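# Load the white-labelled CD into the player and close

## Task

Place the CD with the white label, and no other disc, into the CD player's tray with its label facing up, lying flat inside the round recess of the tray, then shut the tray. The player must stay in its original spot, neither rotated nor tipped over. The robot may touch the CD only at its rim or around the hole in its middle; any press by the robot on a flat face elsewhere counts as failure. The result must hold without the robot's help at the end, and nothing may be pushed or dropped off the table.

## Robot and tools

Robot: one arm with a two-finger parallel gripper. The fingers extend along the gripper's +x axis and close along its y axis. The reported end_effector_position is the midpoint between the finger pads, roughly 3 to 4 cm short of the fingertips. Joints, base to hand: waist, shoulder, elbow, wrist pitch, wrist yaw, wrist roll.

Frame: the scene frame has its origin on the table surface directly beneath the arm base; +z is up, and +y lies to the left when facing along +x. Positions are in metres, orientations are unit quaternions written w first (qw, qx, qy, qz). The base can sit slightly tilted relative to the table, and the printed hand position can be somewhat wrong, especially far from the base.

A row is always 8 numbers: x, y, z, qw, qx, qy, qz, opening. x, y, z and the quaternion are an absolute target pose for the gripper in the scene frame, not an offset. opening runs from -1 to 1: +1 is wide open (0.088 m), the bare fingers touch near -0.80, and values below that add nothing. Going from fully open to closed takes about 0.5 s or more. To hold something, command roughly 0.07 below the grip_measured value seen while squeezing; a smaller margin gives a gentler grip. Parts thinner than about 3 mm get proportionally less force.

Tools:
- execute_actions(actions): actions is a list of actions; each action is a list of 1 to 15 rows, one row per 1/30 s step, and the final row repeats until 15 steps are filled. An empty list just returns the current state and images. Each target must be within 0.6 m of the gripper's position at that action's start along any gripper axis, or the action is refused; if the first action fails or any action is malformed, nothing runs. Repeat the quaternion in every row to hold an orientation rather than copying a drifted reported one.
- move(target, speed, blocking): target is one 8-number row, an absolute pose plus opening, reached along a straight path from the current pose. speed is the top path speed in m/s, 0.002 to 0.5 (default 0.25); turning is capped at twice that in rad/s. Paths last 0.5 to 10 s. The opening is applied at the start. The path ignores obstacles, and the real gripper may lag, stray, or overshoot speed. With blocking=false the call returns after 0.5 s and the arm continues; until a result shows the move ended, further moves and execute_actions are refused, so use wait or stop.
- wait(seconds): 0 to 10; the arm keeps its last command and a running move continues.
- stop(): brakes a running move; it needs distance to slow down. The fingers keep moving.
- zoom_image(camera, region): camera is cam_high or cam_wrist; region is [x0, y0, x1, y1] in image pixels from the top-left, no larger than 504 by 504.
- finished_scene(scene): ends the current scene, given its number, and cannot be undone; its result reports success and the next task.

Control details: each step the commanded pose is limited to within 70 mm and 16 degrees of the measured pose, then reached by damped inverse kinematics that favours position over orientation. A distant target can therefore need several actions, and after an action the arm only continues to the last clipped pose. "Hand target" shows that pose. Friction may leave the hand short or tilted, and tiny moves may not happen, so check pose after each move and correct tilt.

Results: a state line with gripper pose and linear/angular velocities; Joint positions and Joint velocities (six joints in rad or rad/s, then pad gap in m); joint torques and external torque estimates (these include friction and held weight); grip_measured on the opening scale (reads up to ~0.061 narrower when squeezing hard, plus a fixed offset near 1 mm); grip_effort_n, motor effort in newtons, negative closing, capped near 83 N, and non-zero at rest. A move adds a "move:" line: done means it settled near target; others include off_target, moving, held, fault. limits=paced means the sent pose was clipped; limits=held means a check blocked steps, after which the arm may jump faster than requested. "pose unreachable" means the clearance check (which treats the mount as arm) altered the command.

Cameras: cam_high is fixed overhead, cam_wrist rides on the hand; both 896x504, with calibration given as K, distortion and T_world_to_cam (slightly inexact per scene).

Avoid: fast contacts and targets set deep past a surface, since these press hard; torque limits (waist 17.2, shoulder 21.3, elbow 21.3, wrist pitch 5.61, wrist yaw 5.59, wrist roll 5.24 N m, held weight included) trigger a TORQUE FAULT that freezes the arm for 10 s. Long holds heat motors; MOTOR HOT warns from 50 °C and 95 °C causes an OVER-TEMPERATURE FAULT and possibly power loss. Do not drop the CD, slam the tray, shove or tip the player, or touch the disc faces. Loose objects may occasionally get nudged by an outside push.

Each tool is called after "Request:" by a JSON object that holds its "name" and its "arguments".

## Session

Request:
{"name": "execute_actions", "arguments": {"actions": []}}

Scene clock: 0.00 s.
end_effector_position=(+0.5680, +0.1049, +0.2927) grip_measured=+0.831 grip_effort_n=n/a end_effector_quat_wxyz=(+0.468, +0.850, +0.195, -0.142) end_effector_velocity=(-0.001, +0.003, -0.002) end_effector_angular_velocity=(-0.011, -0.000, +0.016)
Joint positions: [0.825 1.837 1.359 0.523 0.774 1.331 0.08 ]
Joint velocities: [-0.002  0.002 -0.002 -0.007 -0.007 -0.007  0.   ]
Joint torques (N m, as the arm reports them, + toward a larger angle): no reading
External joint torques (N m, as the arm's controller estimates them; a push from outside toward a larger angle lowers the number): no reading
Motor temperatures (°C, as the motors report them): [28 26 29 29 27 25]
Heat: hottest elbow 29 °C (+0.0 °C/min).
Hand target: +0.568, +0.105, +0.293; +0.468, +0.850, +0.195, -0.142
camera_calibration (this result's frames):
cam_wrist: T_world_to_cam=[[-0.46174, 0.447551, -0.765829, 0.447494], [-0.295327, 0.736551, 0.608502, -0.0569298], [0.836408, 0.50714, -0.207921, -0.389981], [0, 0, 0, 1]] pos_world=[0.515996, 0.0394304, 0.29626]

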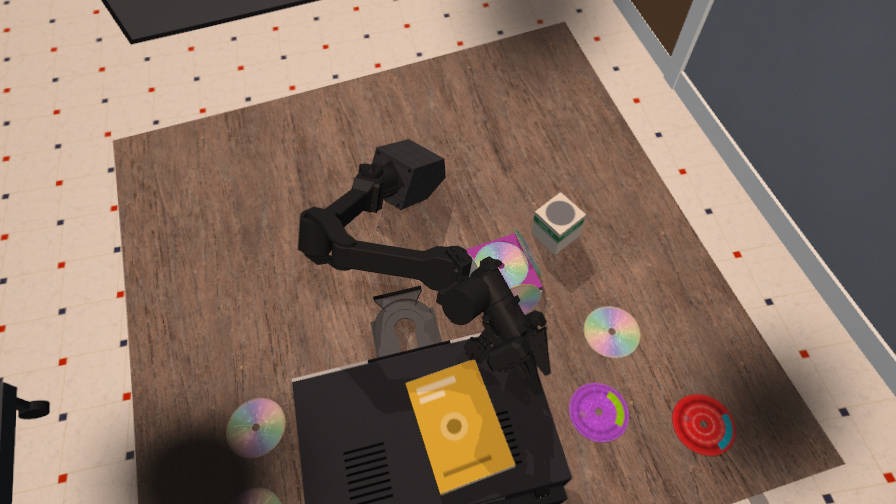

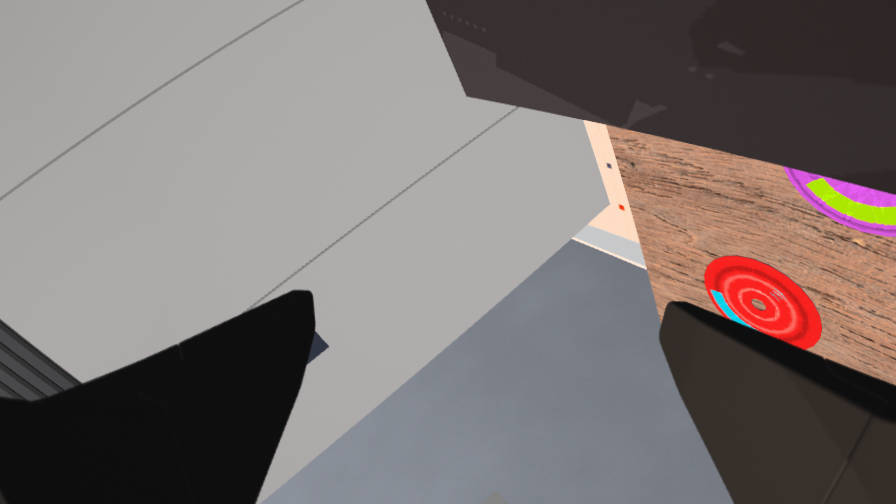

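Request:
{"name": "move", "arguments": {"target": [0.29,0.02,0.27,0.714,0.3415,0.553,0.263,0.83], "speed": 0.3}}

Request:
{"name": "zoom_image", "arguments": {"camera": "cam_high", "region": [440, 210, 600, 340]}}

Scene clock: 9.20 s.
end_effector_position=(+0.2885, +0.0224, +0.2659) grip_measured=+0.831 grip_effort_n=-8.1 end_effector_quat_wxyz=(+0.713, +0.337, +0.556, +0.262) end_effector_velocity=(-0.006, -0.003, -0.004) end_effector_angular_velocity=(-0.030, -0.013, +0.034)
Joint positions: [ 1.025  0.997  0.972 -0.94   0.456  0.649  0.08 ]
Joint velocities: [ 0.002 -0.007 -0.002 -0.037  0.007 -0.022  0.   ]
Joint torques (N m, as the arm reports them, + toward a larger angle): [ 2.68  0.55  5.97  0.97 -0.11 -0.11]
External joint torques (N m, as the arm's controller estimates them; a push from outside toward a larger angle lowers the number): [ 0.37  0.08  2.25 -0.07  0.23 -0.07]
Motor temperatures (°C, as the motors report them): [31 26 30 29 27 25]
Heat: hottest waist 31 °C (+13.0 °C/min).
Hand target: +0.291, +0.020, +0.269; +0.716, +0.339, +0.551, +0.262
Off the commanded pose: 0.005 m, 1 deg.
move: done
camera_calibration (this result's frames):
cam_wrist: T_world_to_cam=[[0.0451778, -0.638978, -0.767897, 0.213467], [-0.989996, -0.131489, 0.0511696, 0.305613], [-0.133667, 0.757903, -0.638526, 0.268901], [0, 0, 0, 1]] pos_world=[0.328855, -0.0272149, 0.319983]

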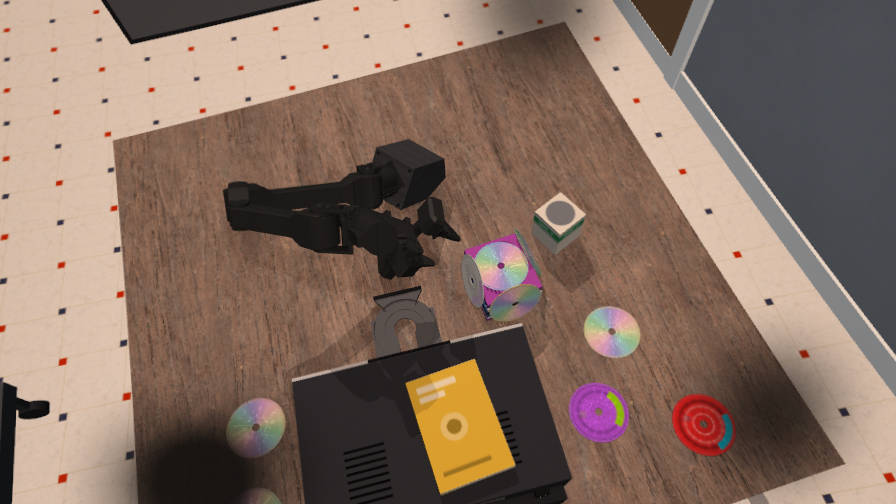

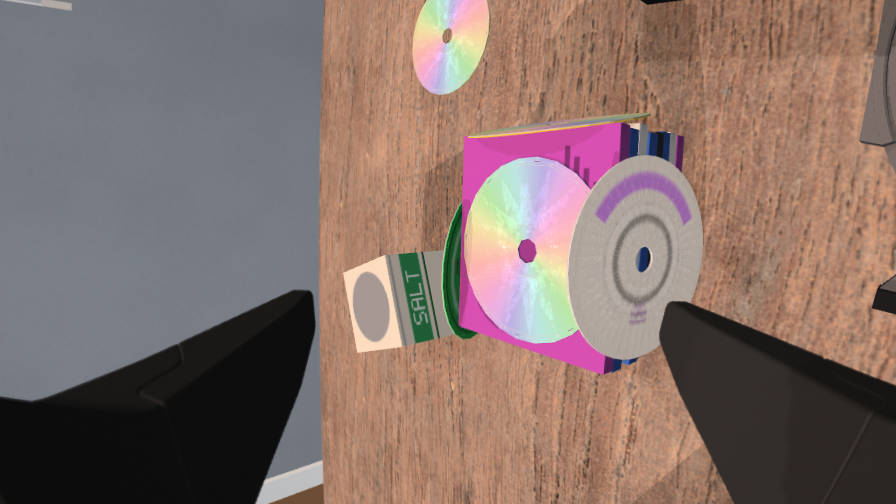

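Region (440, 210, 600, 340) of cam_high's 896x504 image, scaled by 3.150, with more detail than that image has; it fills the top 410 rows of this view, and the rest is white.

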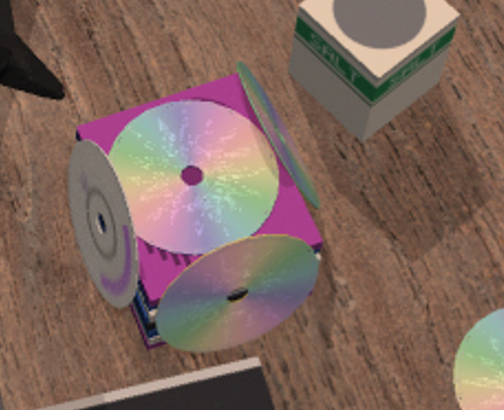

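Request:
{"name": "move", "arguments": {"target": [0.212,0.055,0.125,0.714,0.3415,0.553,0.263,-0.8], "speed": 0.2}}

Request:
{"name": "move", "arguments": {"target": [0.212,0.062,0.092,0.714,0.3415,0.553,0.263,-0.8], "speed": 0.08}}

Scene clock: 28.93 s.
end_effector_position=(+0.2142, +0.0542, +0.1263) grip_measured=-0.797 grip_effort_n=-18.8 end_effector_quat_wxyz=(+0.714, +0.340, +0.554, +0.260) end_effector_velocity=(-0.003, +0.001, -0.005) end_effector_angular_velocity=(+0.002, +0.002, +0.007)
Joint positions: [ 0.559  0.668  0.294 -0.463  0.165  0.269  0.   ]
Joint velocities: [-0.027 -0.007 -0.017  0.007 -0.022 -0.022  0.   ]
Joint torques (N m, as the arm reports them, + toward a larger angle): [ 0.79 -0.48  3.24  1.01 -0.6  -0.06]
External joint torques (N m, as the arm's controller estimates them; a push from outside toward a larger angle lowers the number): [-0.37  0.22 -0.62  0.24 -0.13 -0.02]
Motor temperatures (°C, as the motors report them): [30 26 31 30 27 25]
Heat: hottest elbow 31 °C (+4.1 °C/min).
Hand target: +0.212, +0.055, +0.125; +0.713, +0.340, +0.554, +0.263
Off the commanded pose: 0.003 m, 0 deg.
move: done
camera_calibration (this result's frames):
cam_wrist: T_world_to_cam=[[0.0410788, -0.637079, -0.769703, 0.130931], [-0.991178, -0.123136, 0.0490199, 0.243448], [-0.126007, 0.760899, -0.636518, 0.143645], [0, 0, 0, 1]] pos_world=[0.254022, 0.00409105, 0.180276]

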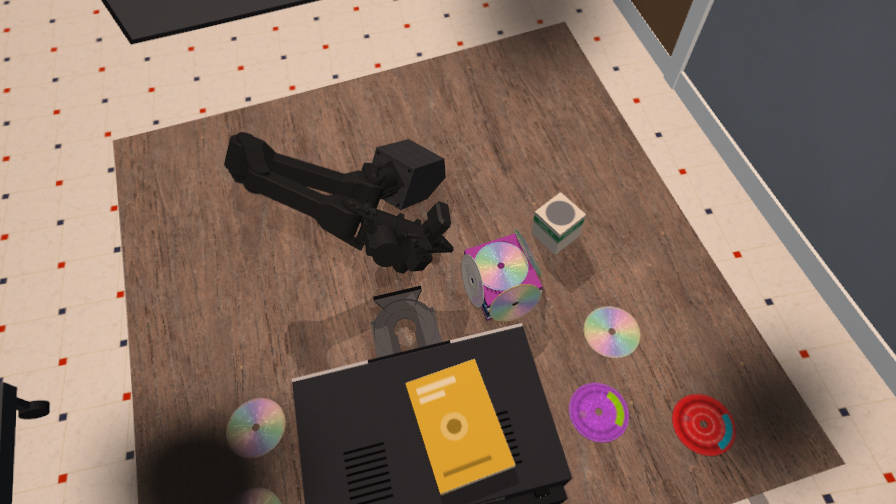

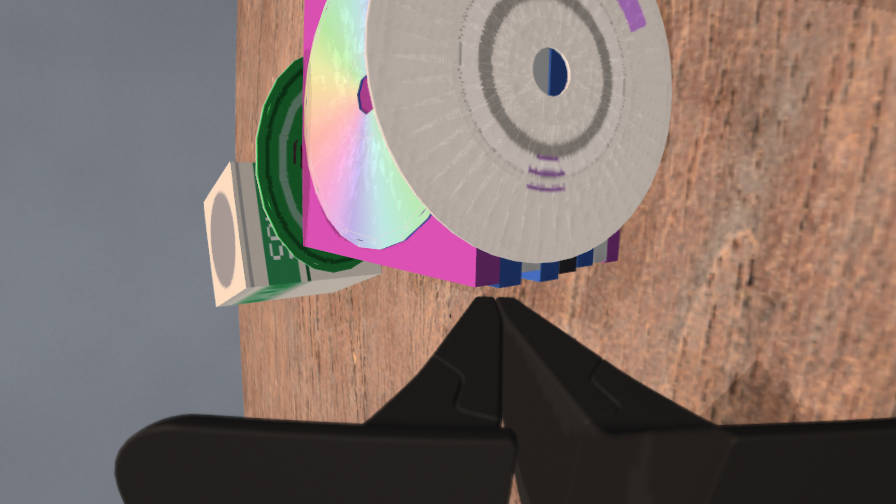

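Scene clock: 29.80 s.
end_effector_position=(+0.2151, +0.0603, +0.0939) grip_measured=-0.797 grip_effort_n=-18.4 end_effector_quat_wxyz=(+0.716, +0.342, +0.550, +0.260) end_effector_velocity=(-0.001, +0.001, -0.003) end_effector_angular_velocity=(-0.005, -0.008, +0.010)
Joint positions: [ 0.36   0.763  0.21  -0.262  0.028  0.12   0.   ]
Joint velocities: [-0.012  0.017 -0.007  0.022 -0.007 -0.022  0.   ]
Joint torques (N m, as the arm reports them, + toward a larger angle): [ 0.96 -0.2   2.71  0.91 -0.65 -0.13]
External joint torques (N m, as the arm's controller estimates them; a push from outside toward a larger angle lowers the number): [-0.4   1.02 -0.58  0.28 -0.13 -0.08]
Motor temperatures (°C, as the motors report them): [30 26 31 30 27 25]
Heat: hottest elbow 31 °C (+4.0 °C/min).
Hand target: +0.212, +0.062, +0.092; +0.713, +0.341, +0.553, +0.263
Off the commanded pose: 0.004 m, 1 deg.
move: done
camera_calibration (this result's frames):
cam_wrist: T_world_to_cam=[[0.0423783, -0.635466, -0.770965, 0.10955], [-0.992081, -0.118084, 0.0427977, 0.247158], [-0.118235, 0.763046, -0.635438, 0.116534], [0, 0, 0, 1]] pos_world=[0.254337, 0.00987972, 0.147932]

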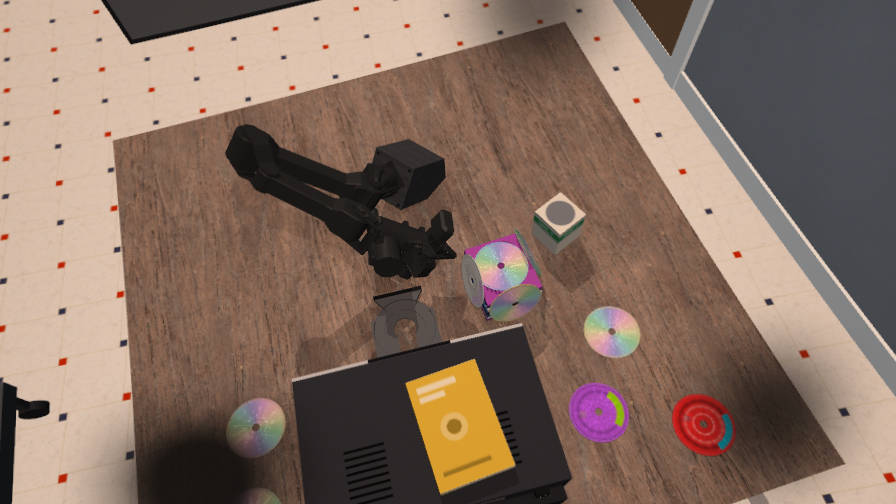

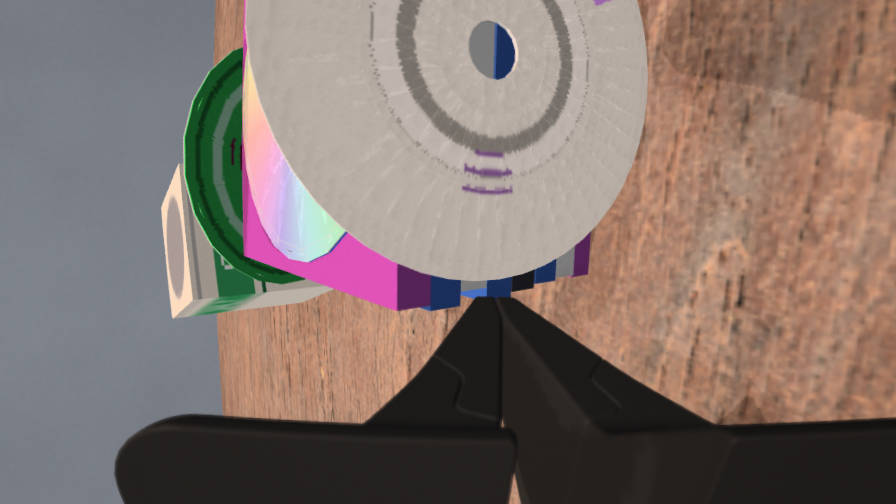

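Request:
{"name": "move", "arguments": {"target": [0.210,0.085,0.094,0.714,0.3415,0.553,0.263,-0.8], "speed": 0.03}}

Scene clock: 36.37 s.
end_effector_position=(+0.2133, +0.0835, +0.0958) grip_measured=-0.797 grip_effort_n=-18.8 end_effector_quat_wxyz=(+0.715, +0.344, +0.549, +0.263) end_effector_velocity=(-0.004, +0.003, -0.002) end_effector_angular_velocity=(-0.005, +0.011, +0.011)
Joint positions: [ 0.482  0.889  0.177 -0.108  0.104  0.209  0.   ]
Joint velocities: [ 0.007  0.017 -0.007  0.007  0.007  0.007  0.   ]
Joint torques (N m, as the arm reports them, + toward a larger angle): [ 1.97  0.17  2.69  1.02 -0.33  0.04]
External joint torques (N m, as the arm's controller estimates them; a push from outside toward a larger angle lowers the number): [ 0.28  1.36 -0.51  0.32  0.16  0.08]
Motor temperatures (°C, as the motors report them): [29 26 31 30 27 25]
Heat: hottest elbow 31 °C (+3.3 °C/min).
Hand target: +0.210, +0.085, +0.094; +0.714, +0.341, +0.552, +0.263
Off the commanded pose: 0.004 m, 1 deg.
move: done
camera_calibration (this result's frames):
cam_wrist: T_world_to_cam=[[0.0443901, -0.629567, -0.775677, 0.12538], [-0.991954, -0.119924, 0.0405676, 0.248381], [-0.118562, 0.767635, -0.629825, 0.0989734], [0, 0, 0, 1]] pos_world=[0.252552, 0.0327464, 0.149514]

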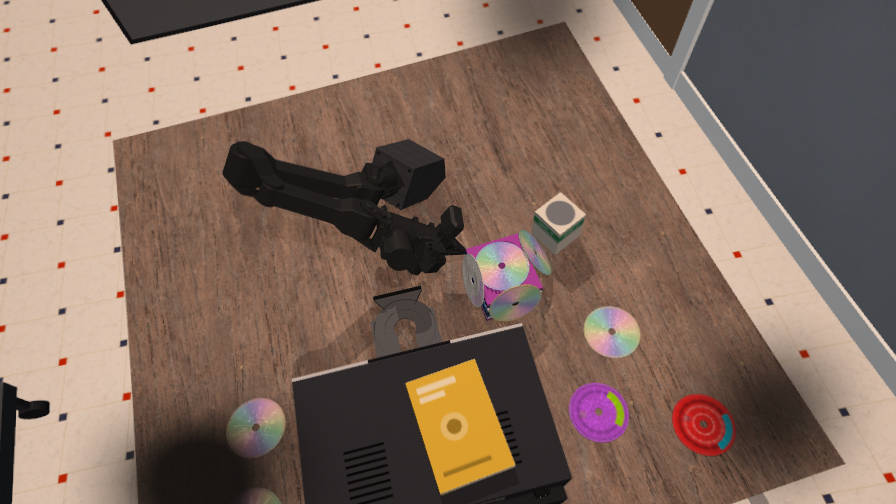

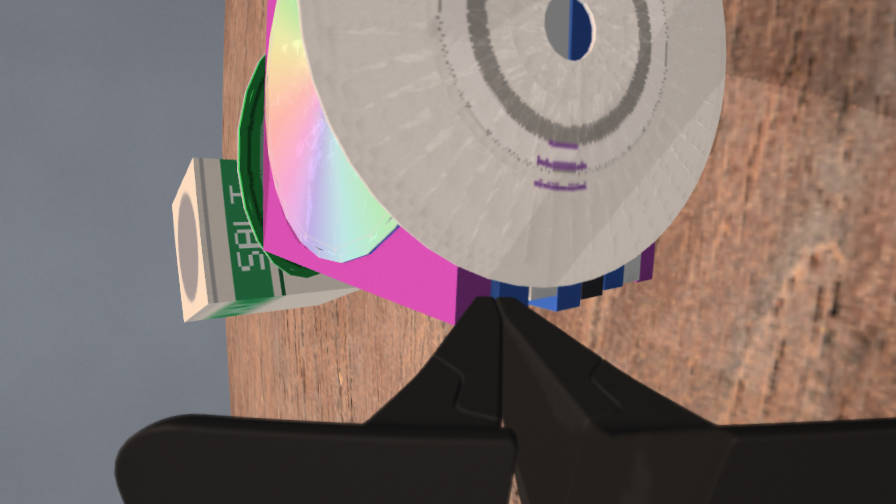

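Request:
{"name": "move", "arguments": {"target": [0.2125,0.112,0.094,0.714,0.3415,0.553,0.263,-0.8], "speed": 0.02}}

Scene clock: 41.83 s.
end_effector_position=(+0.2154, +0.1113, +0.0957) grip_measured=-0.797 grip_effort_n=-17.9 end_effector_quat_wxyz=(+0.714, +0.344, +0.550, +0.264) end_effector_velocity=(-0.003, +0.003, -0.001) end_effector_angular_velocity=(+0.002, -0.001, +0.018)
Joint positions: [0.588 1.111 0.172 0.107 0.174 0.288 0.   ]
Joint velocities: [ 0.002  0.017 -0.002  0.007 -0.007 -0.007  0.   ]
Joint torques (N m, as the arm reports them, + toward a larger angle): [ 2.78 -0.24  2.65  1.18 -0.22  0.04]
External joint torques (N m, as the arm's controller estimates them; a push from outside toward a larger angle lowers the number): [ 0.52  1.18 -0.45  0.38  0.25  0.09]
Motor temperatures (°C, as the motors report them): [29 26 30 30 27 25]
Heat: hottest elbow 30 °C (+1.4 °C/min).
Hand target: +0.212, +0.112, +0.094; +0.714, +0.341, +0.553, +0.263
Off the commanded pose: 0.003 m, 0 deg.
move: done
camera_calibration (this result's frames):
cam_wrist: T_world_to_cam=[[0.0450617, -0.628262, -0.776696, 0.142578], [-0.991632, -0.122285, 0.0413832, 0.253971], [-0.120977, 0.768332, -0.628515, 0.0781689], [0, 0, 0, 1]] pos_world=[0.254878, 0.0605733, 0.14936]

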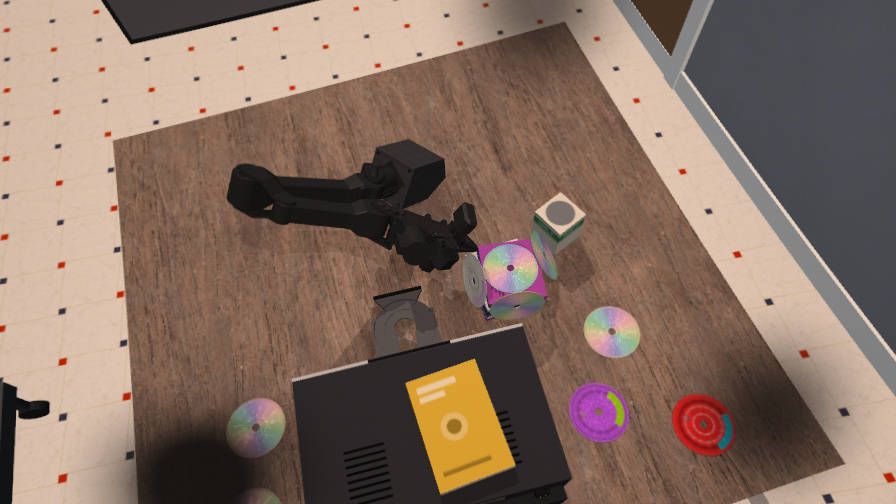

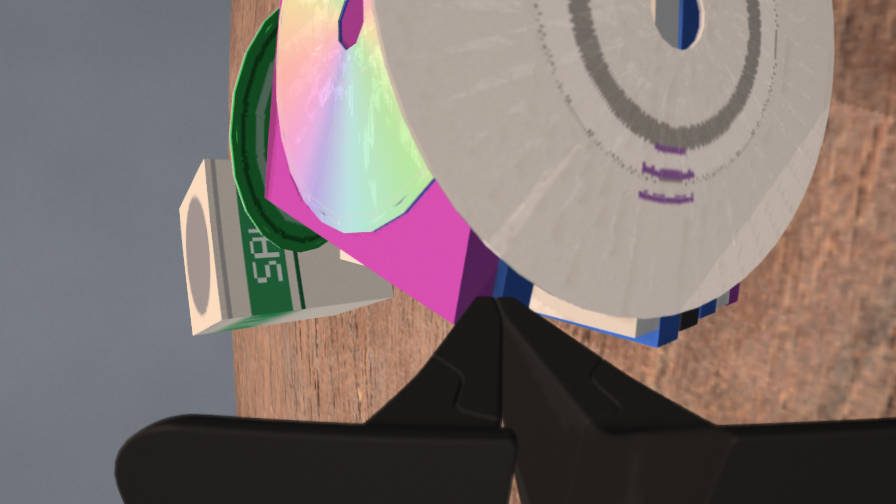

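Request:
{"name": "move", "arguments": {"target": [0.205,0.055,0.09,0.714,0.3415,0.553,0.263,-0.8], "speed": 0.1}}

Request:
{"name": "move", "arguments": {"target": [0.212,0.062,0.050,0.714,0.3415,0.553,0.263,-0.8], "speed": 0.06}}

Scene clock: 55.00 s.
end_effector_position=(+0.2012, +0.0569, +0.0876) grip_measured=-0.797 grip_effort_n=-18.4 end_effector_quat_wxyz=(+0.711, +0.338, +0.558, +0.263) end_effector_velocity=(-0.006, -0.000, +0.001) end_effector_angular_velocity=(+0.016, +0.022, +0.006)
Joint positions: [ 0.31   0.701  0.177 -0.312 -0.005  0.084  0.   ]
Joint velocities: [-0.012 -0.022 -0.002 -0.037 -0.022  0.007  0.   ]
Joint torques (N m, as the arm reports them, + toward a larger angle): [ 0.74 -0.93  5.03  0.38 -0.7  -0.15]
External joint torques (N m, as the arm's controller estimates them; a push from outside toward a larger angle lowers the number): [-0.4   0.13  1.87 -0.16 -0.17 -0.11]
Motor temperatures (°C, as the motors report them): [29 26 30 31 27 25]
Heat: hottest wrist pitch 31 °C (+2.2 °C/min).
Hand target: +0.205, +0.055, +0.090; +0.713, +0.341, +0.553, +0.263
Off the commanded pose: 0.005 m, 1 deg.
move: done
camera_calibration (this result's frames):
cam_wrist: T_world_to_cam=[[0.0419024, -0.636671, -0.769996, 0.103259], [-0.989467, -0.133322, 0.0563913, 0.232371], [-0.13856, 0.759523, -0.635552, 0.117794], [0, 0, 0, 1]] pos_world=[0.241919, 0.00725473, 0.14127]

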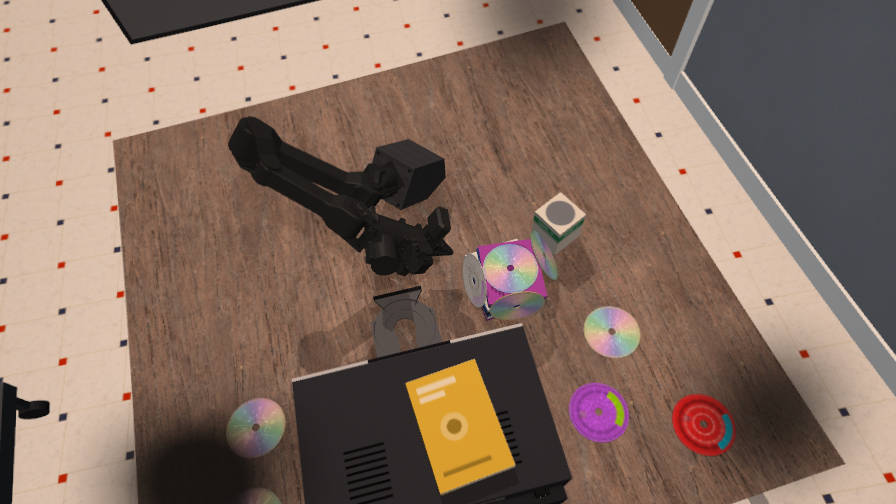

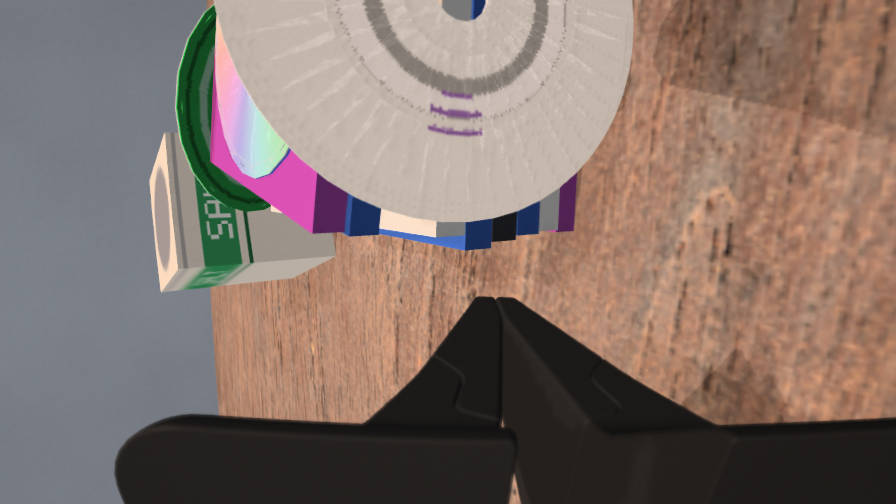

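Scene clock: 56.00 s.
end_effector_position=(+0.2143, +0.0608, +0.0527) grip_measured=-0.797 grip_effort_n=-18.4 end_effector_quat_wxyz=(+0.715, +0.342, +0.551, +0.261) end_effector_velocity=(-0.002, +0.004, +0.001) end_effector_angular_velocity=(+0.019, -0.000, +0.014)
Joint positions: [ 0.113  0.974  0.155 -0.009 -0.142 -0.061  0.   ]
Joint velocities: [-0.002  0.017 -0.002  0.007 -0.022 -0.007  0.   ]
Joint torques (N m, as the arm reports them, + toward a larger angle): [ 0.63  0.18  1.33  1.27 -0.7  -0.33]
External joint torques (N m, as the arm's controller estimates them; a push from outside toward a larger angle lowers the number): [-1.01  2.05 -0.51  0.88 -0.16 -0.28]
Motor temperatures (°C, as the motors report them): [29 26 30 31 27 25]
Heat: hottest wrist pitch 31 °C (+2.1 °C/min).
Hand target: +0.212, +0.062, +0.050; +0.713, +0.341, +0.553, +0.263
Off the commanded pose: 0.004 m, 0 deg.
move: done
camera_calibration (this result's frames):
cam_wrist: T_world_to_cam=[[0.0423384, -0.634024, -0.772153, 0.0781958], [-0.99168, -0.120705, 0.0447371, 0.248203], [-0.121567, 0.763835, -0.633859, 0.09047], [0, 0, 0, 1]] pos_world=[0.253825, 0.0104333, 0.106621]

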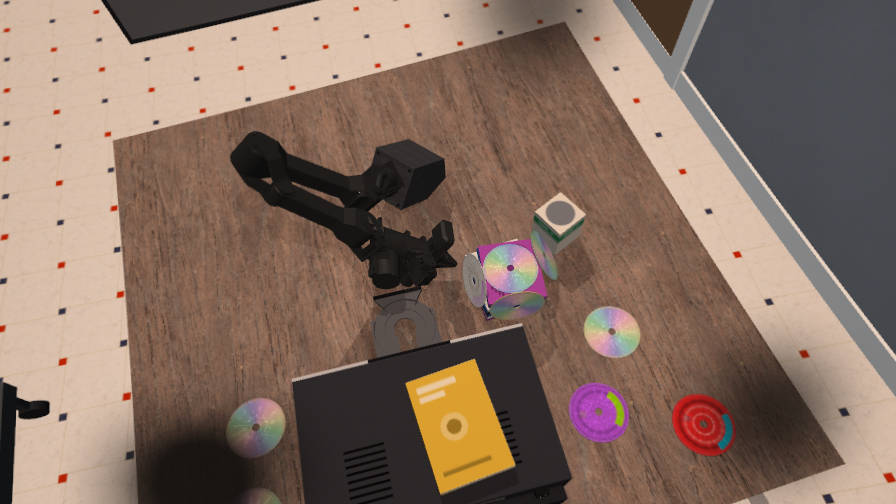

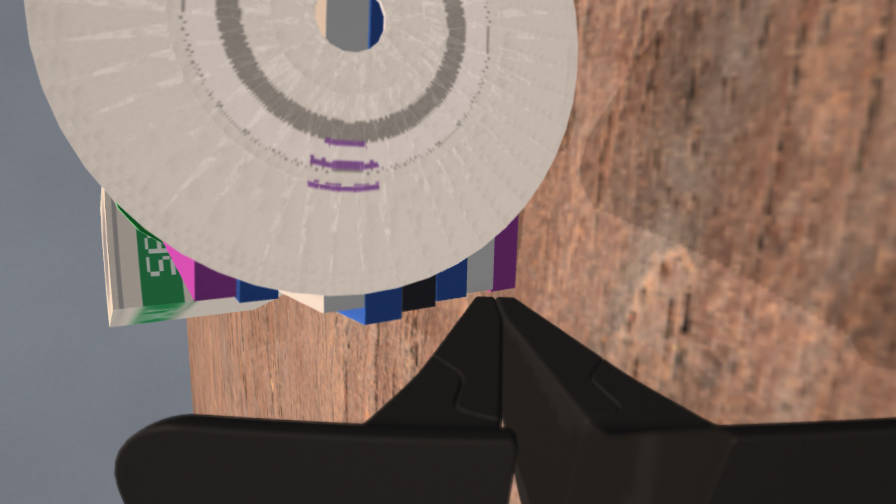

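Request:
{"name": "move", "arguments": {"target": [0.2125,0.095,0.056,0.714,0.3415,0.553,0.263,-0.8], "speed": 0.02}}

Scene clock: 65.00 s.
end_effector_position=(+0.2145, +0.0934, +0.0559) grip_measured=-0.797 grip_effort_n=-17.9 end_effector_quat_wxyz=(+0.715, +0.342, +0.551, +0.261) end_effector_velocity=(-0.002, +0.002, -0.001) end_effector_angular_velocity=(-0.006, -0.004, +0.013)
Joint positions: [ 0.298  1.176  0.125  0.233 -0.016  0.076  0.   ]
Joint velocities: [ 0.007  0.012 -0.002  0.007  0.007 -0.007  0.   ]
Joint torques (N m, as the arm reports them, + toward a larger angle): [ 2.74 -0.87  1.52  0.94 -0.39  0.05]
External joint torques (N m, as the arm's controller estimates them; a push from outside toward a larger angle lowers the number): [ 0.55  1.06 -0.35  0.34  0.13  0.1 ]
Motor temperatures (°C, as the motors report them): [29 25 30 31 27 25]
Heat: hottest wrist pitch 31 °C (+1.0 °C/min).
Hand target: +0.213, +0.095, +0.056; +0.714, +0.341, +0.552, +0.263
Off the commanded pose: 0.003 m, 0 deg.
move: done
camera_calibration (this result's frames):
cam_wrist: T_world_to_cam=[[0.0425388, -0.63379, -0.772335, 0.101263], [-0.991652, -0.120968, 0.0446499, 0.252232], [-0.121726, 0.763988, -0.633645, 0.0676323], [0, 0, 0, 1]] pos_world=[0.254051, 0.043021, 0.109801]

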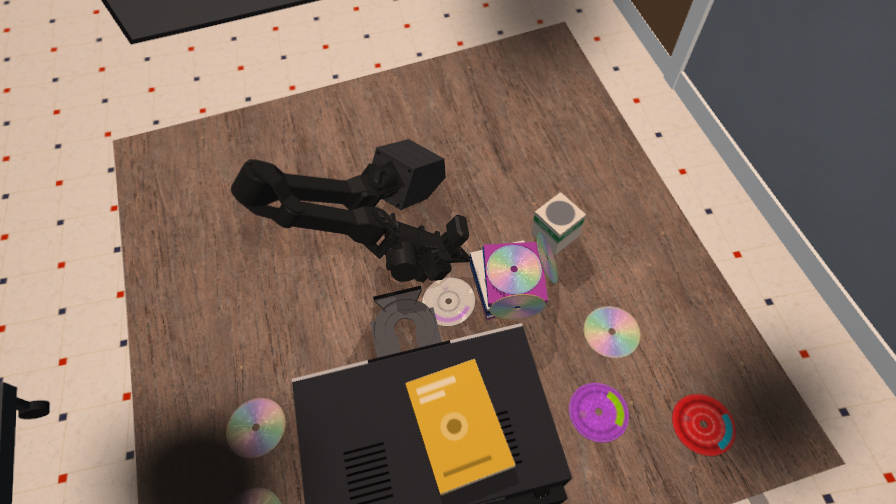

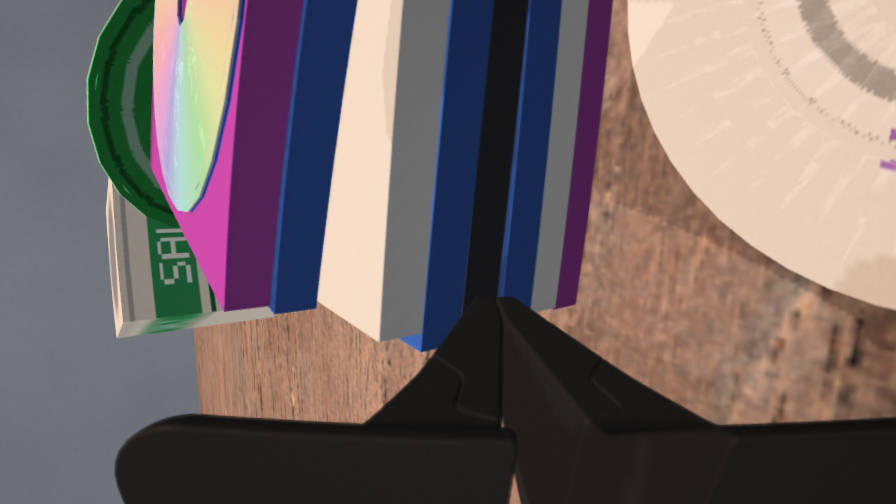

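Request:
{"name": "move", "arguments": {"target": [0.22,0.06,0.16,0.714,0.3415,0.553,0.263,-0.8], "speed": 0.15}}

Request:
{"name": "move", "arguments": {"target": [0.25,0.045,0.15,0.3773,-0.598,0.3773,0.598,0.45], "speed": 0.4}}

Scene clock: 78.93 s.
end_effector_position=(+0.2165, +0.0618, +0.1568) grip_measured=-0.797 grip_effort_n=-17.9 end_effector_quat_wxyz=(+0.712, +0.338, +0.556, +0.265) end_effector_velocity=(-0.003, -0.001, -0.000) end_effector_angular_velocity=(-0.003, +0.016, -0.003)
Joint positions: [ 0.79   0.727  0.376 -0.537  0.307  0.445  0.   ]
Joint velocities: [ 0.007 -0.007  0.002 -0.022  0.007  0.022  0.   ]
Joint torques (N m, as the arm reports them, + toward a larger angle): [ 1.75  0.1   6.15  0.81 -0.25  0.07]
External joint torques (N m, as the arm's controller estimates them; a push from outside toward a larger angle lowers the number): [ 0.38  0.34  2.05 -0.11  0.17  0.12]
Motor temperatures (°C, as the motors report them): [29 25 29 31 27 25]
Heat: hottest wrist pitch 31 °C (+1.0 °C/min).
Hand target: +0.220, +0.060, +0.160; +0.714, +0.342, +0.551, +0.263
Off the commanded pose: 0.005 m, 1 deg.
move: done
camera_calibration (this result's frames):
cam_wrist: T_world_to_cam=[[0.0477827, -0.633903, -0.771935, 0.15786], [-0.989497, -0.135594, 0.0500985, 0.245375], [-0.136428, 0.761434, -0.633724, 0.159353], [0, 0, 0, 1]] pos_world=[0.256995, 0.0120031, 0.210551]

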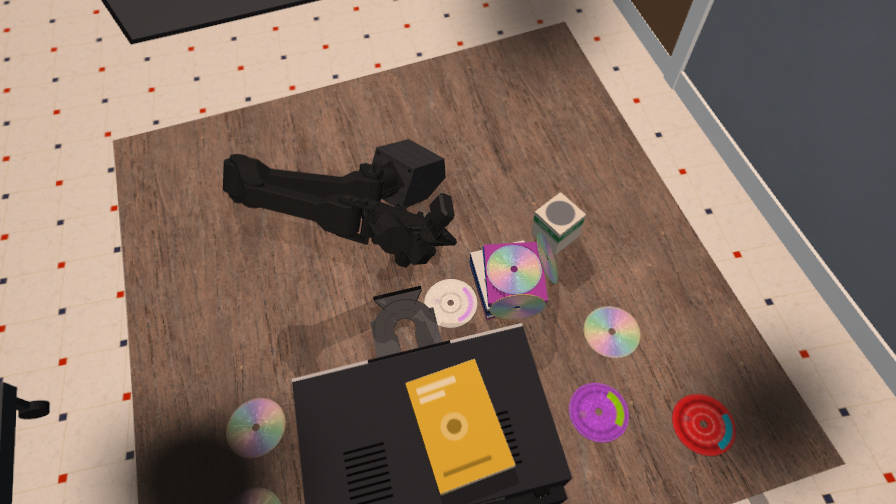

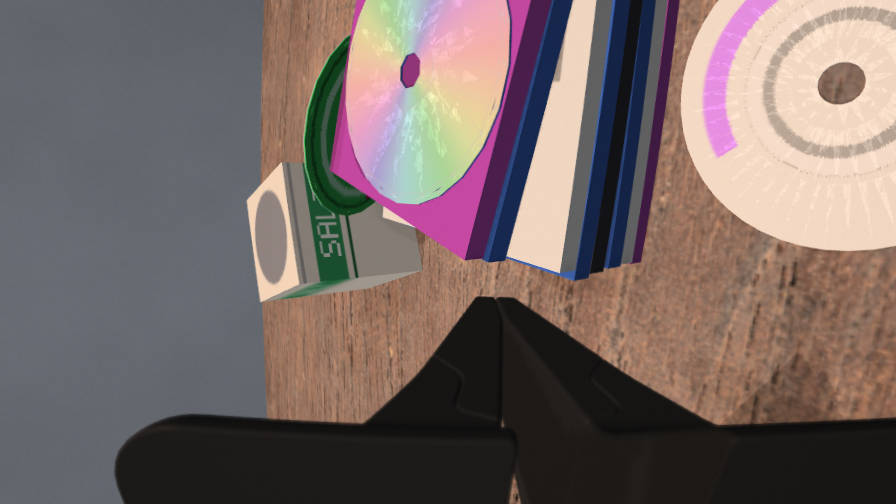

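Scene clock: 82.23 s.
end_effector_position=(+0.2484, +0.0437, +0.1488) grip_measured=+0.447 grip_effort_n=16.0 end_effector_quat_wxyz=(-0.378, +0.597, -0.378, -0.598) end_effector_velocity=(-0.002, -0.000, -0.000) end_effector_angular_velocity=(-0.003, +0.008, +0.033)
Joint positions: [ 0.978  1.638  0.968 -1.315  0.852 -0.853  0.061]
Joint velocities: [ 0.002  0.002 -0.002 -0.007 -0.007 -0.022 -0.   ]
Joint torques (N m, as the arm reports them, + toward a larger angle): [ 4.73 -0.77  5.48 -0.04  0.04 -0.11]
External joint torques (N m, as the arm's controller estimates them; a push from outside toward a larger angle lowers the number): [ 0.36  1.23  1.85 -0.24  0.09 -0.11]
Motor temperatures (°C, as the motors report them): [29 25 30 31 27 25]
Heat: hottest wrist pitch 31 °C (+0.0 °C/min).
Hand target: +0.251, +0.045, +0.151; -0.379, +0.601, -0.374, -0.596
Off the commanded pose: 0.002 m, 0 deg.
move: done
camera_calibration (this result's frames):
cam_wrist: T_world_to_cam=[[0.882914, 0.469495, -0.00602272, -0.230931], [0.438041, -0.819009, 0.3706, -0.0975033], [0.169063, -0.329847, -0.928773, 0.188123], [0, 0, 0, 1]] pos_world=[0.214798, 0.0906165, 0.209468]

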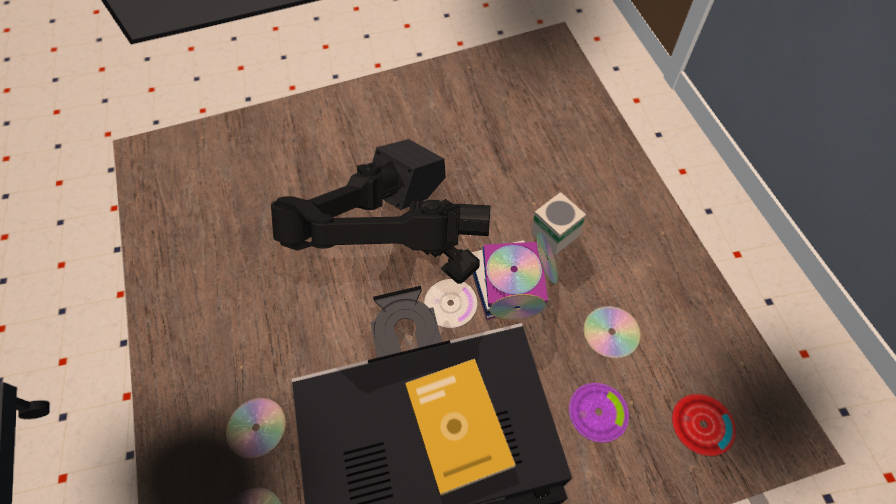

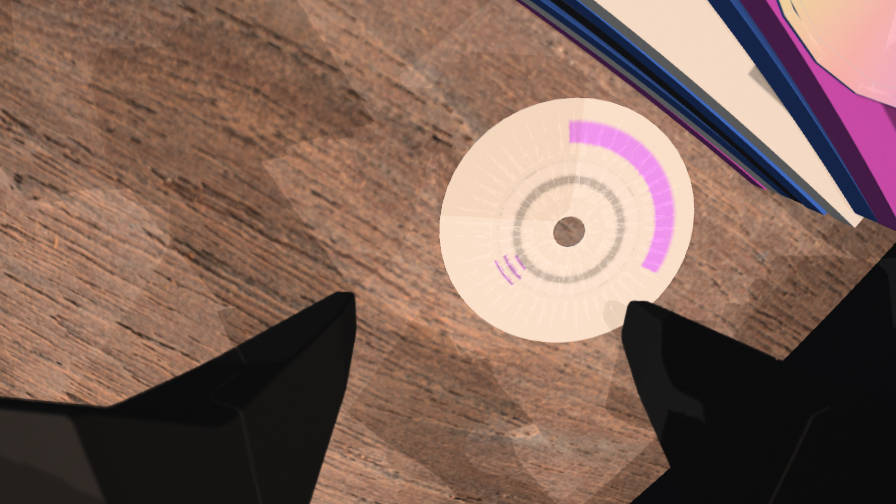

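Request:
{"name": "execute_actions", "arguments": {"actions": []}}

Scene clock: 105.13 s.
end_effector_position=(+0.2484, +0.0437, +0.1488) grip_measured=+0.447 grip_effort_n=16.0 end_effector_quat_wxyz=(-0.378, +0.597, -0.378, -0.598) end_effector_velocity=(-0.002, -0.001, -0.001) end_effector_angular_velocity=(-0.003, +0.010, +0.011)
Joint positions: [ 0.978  1.638  0.968 -1.315  0.852 -0.854  0.061]
Joint velocities: [-0.002 -0.002 -0.002 -0.007 -0.007 -0.007  0.   ]
Joint torques (N m, as the arm reports them, + toward a larger angle): [ 4.77 -0.85  5.48  0.    0.1  -0.08]
External joint torques (N m, as the arm's controller estimates them; a push from outside toward a larger angle lowers the number): [ 0.42  1.16  1.86 -0.19  0.14 -0.08]
Motor temperatures (°C, as the motors report them): [32 26 31 30 27 25]
Heat: hottest waist 32 °C (+2.0 °C/min).
Hand target: +0.251, +0.045, +0.151; -0.379, +0.601, -0.374, -0.596
Off the commanded pose: 0.002 m, 0 deg.
camera_calibration (this result's frames):
cam_wrist: T_world_to_cam=[[0.882558, 0.470168, -0.00578465, -0.230943], [0.438536, -0.818618, 0.370879, -0.0977264], [0.16964, -0.329859, -0.928663, 0.187947], [0, 0, 0, 1]] pos_world=[0.214793, 0.0905772, 0.209449]

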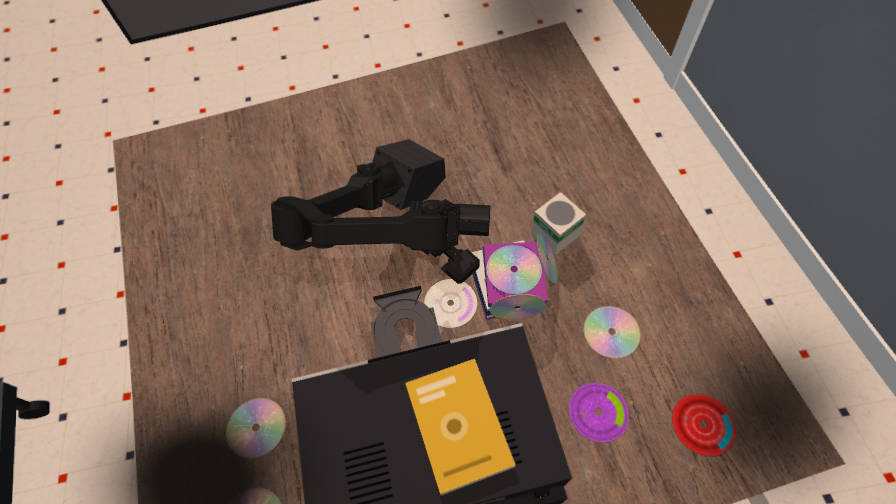

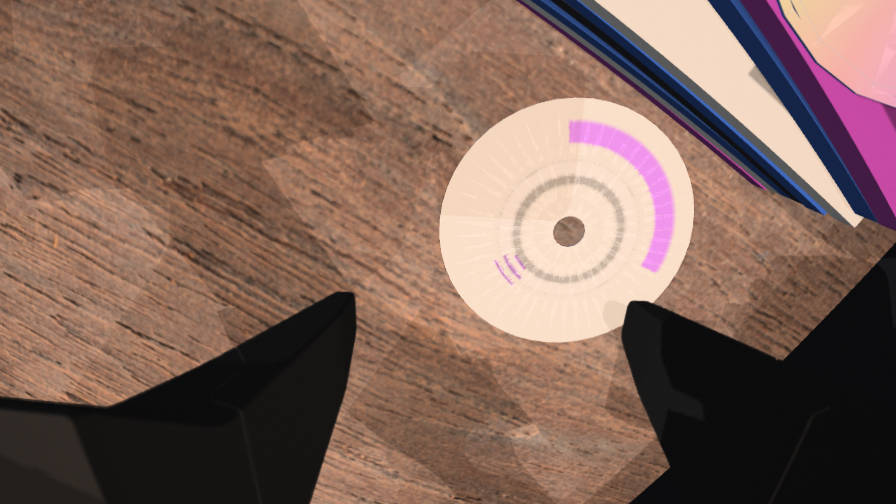

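Request:
{"name": "move", "arguments": {"target": [0.268,0.037,0.075,0.3773,-0.598,0.3773,0.598,0.45], "speed": 0.1}}

Scene clock: 111.87 s.
end_effector_position=(+0.2687, +0.0387, +0.0759) grip_measured=+0.447 grip_effort_n=16.0 end_effector_quat_wxyz=(-0.377, +0.596, -0.378, -0.600) end_effector_velocity=(-0.003, -0.001, -0.002) end_effector_angular_velocity=(+0.003, +0.008, +0.030)
Joint positions: [ 0.687  1.607  0.822 -0.855  0.919 -1.299  0.061]
Joint velocities: [-0.007 -0.007 -0.012  0.007 -0.007 -0.037  0.   ]
Joint torques (N m, as the arm reports them, + toward a larger angle): [ 4.21 -3.13  2.5   0.27  0.07 -0.06]
External joint torques (N m, as the arm's controller estimates them; a push from outside toward a larger angle lowers the number): [-0.3  -0.29 -0.44  0.11  0.14 -0.06]
Motor temperatures (°C, as the motors report them): [32 26 31 30 27 25]
Heat: hottest waist 32 °C (+1.0 °C/min).
Hand target: +0.268, +0.037, +0.075; -0.376, +0.598, -0.379, -0.598
Off the commanded pose: 0.002 m, 0 deg.
move: done
camera_calibration (this result's frames):
cam_wrist: T_world_to_cam=[[0.882214, 0.470739, -0.0102037, -0.24645], [0.440936, -0.81837, 0.368573, -0.0841101], [0.165151, -0.329659, -0.929543, 0.11638], [0, 0, 0, 1]] pos_world=[0.235288, 0.085546, 0.136666]

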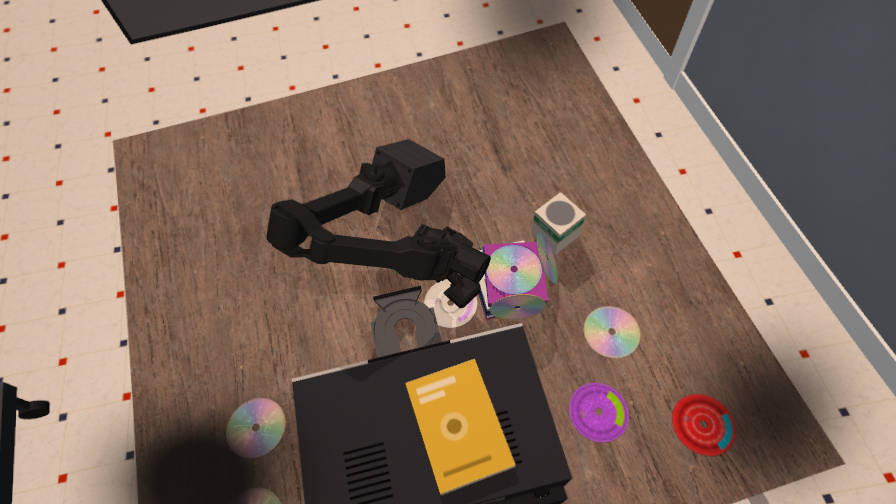

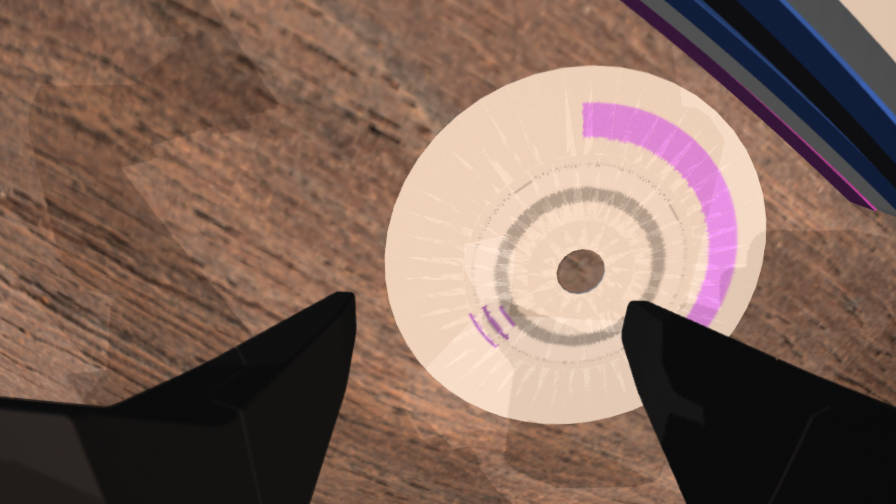

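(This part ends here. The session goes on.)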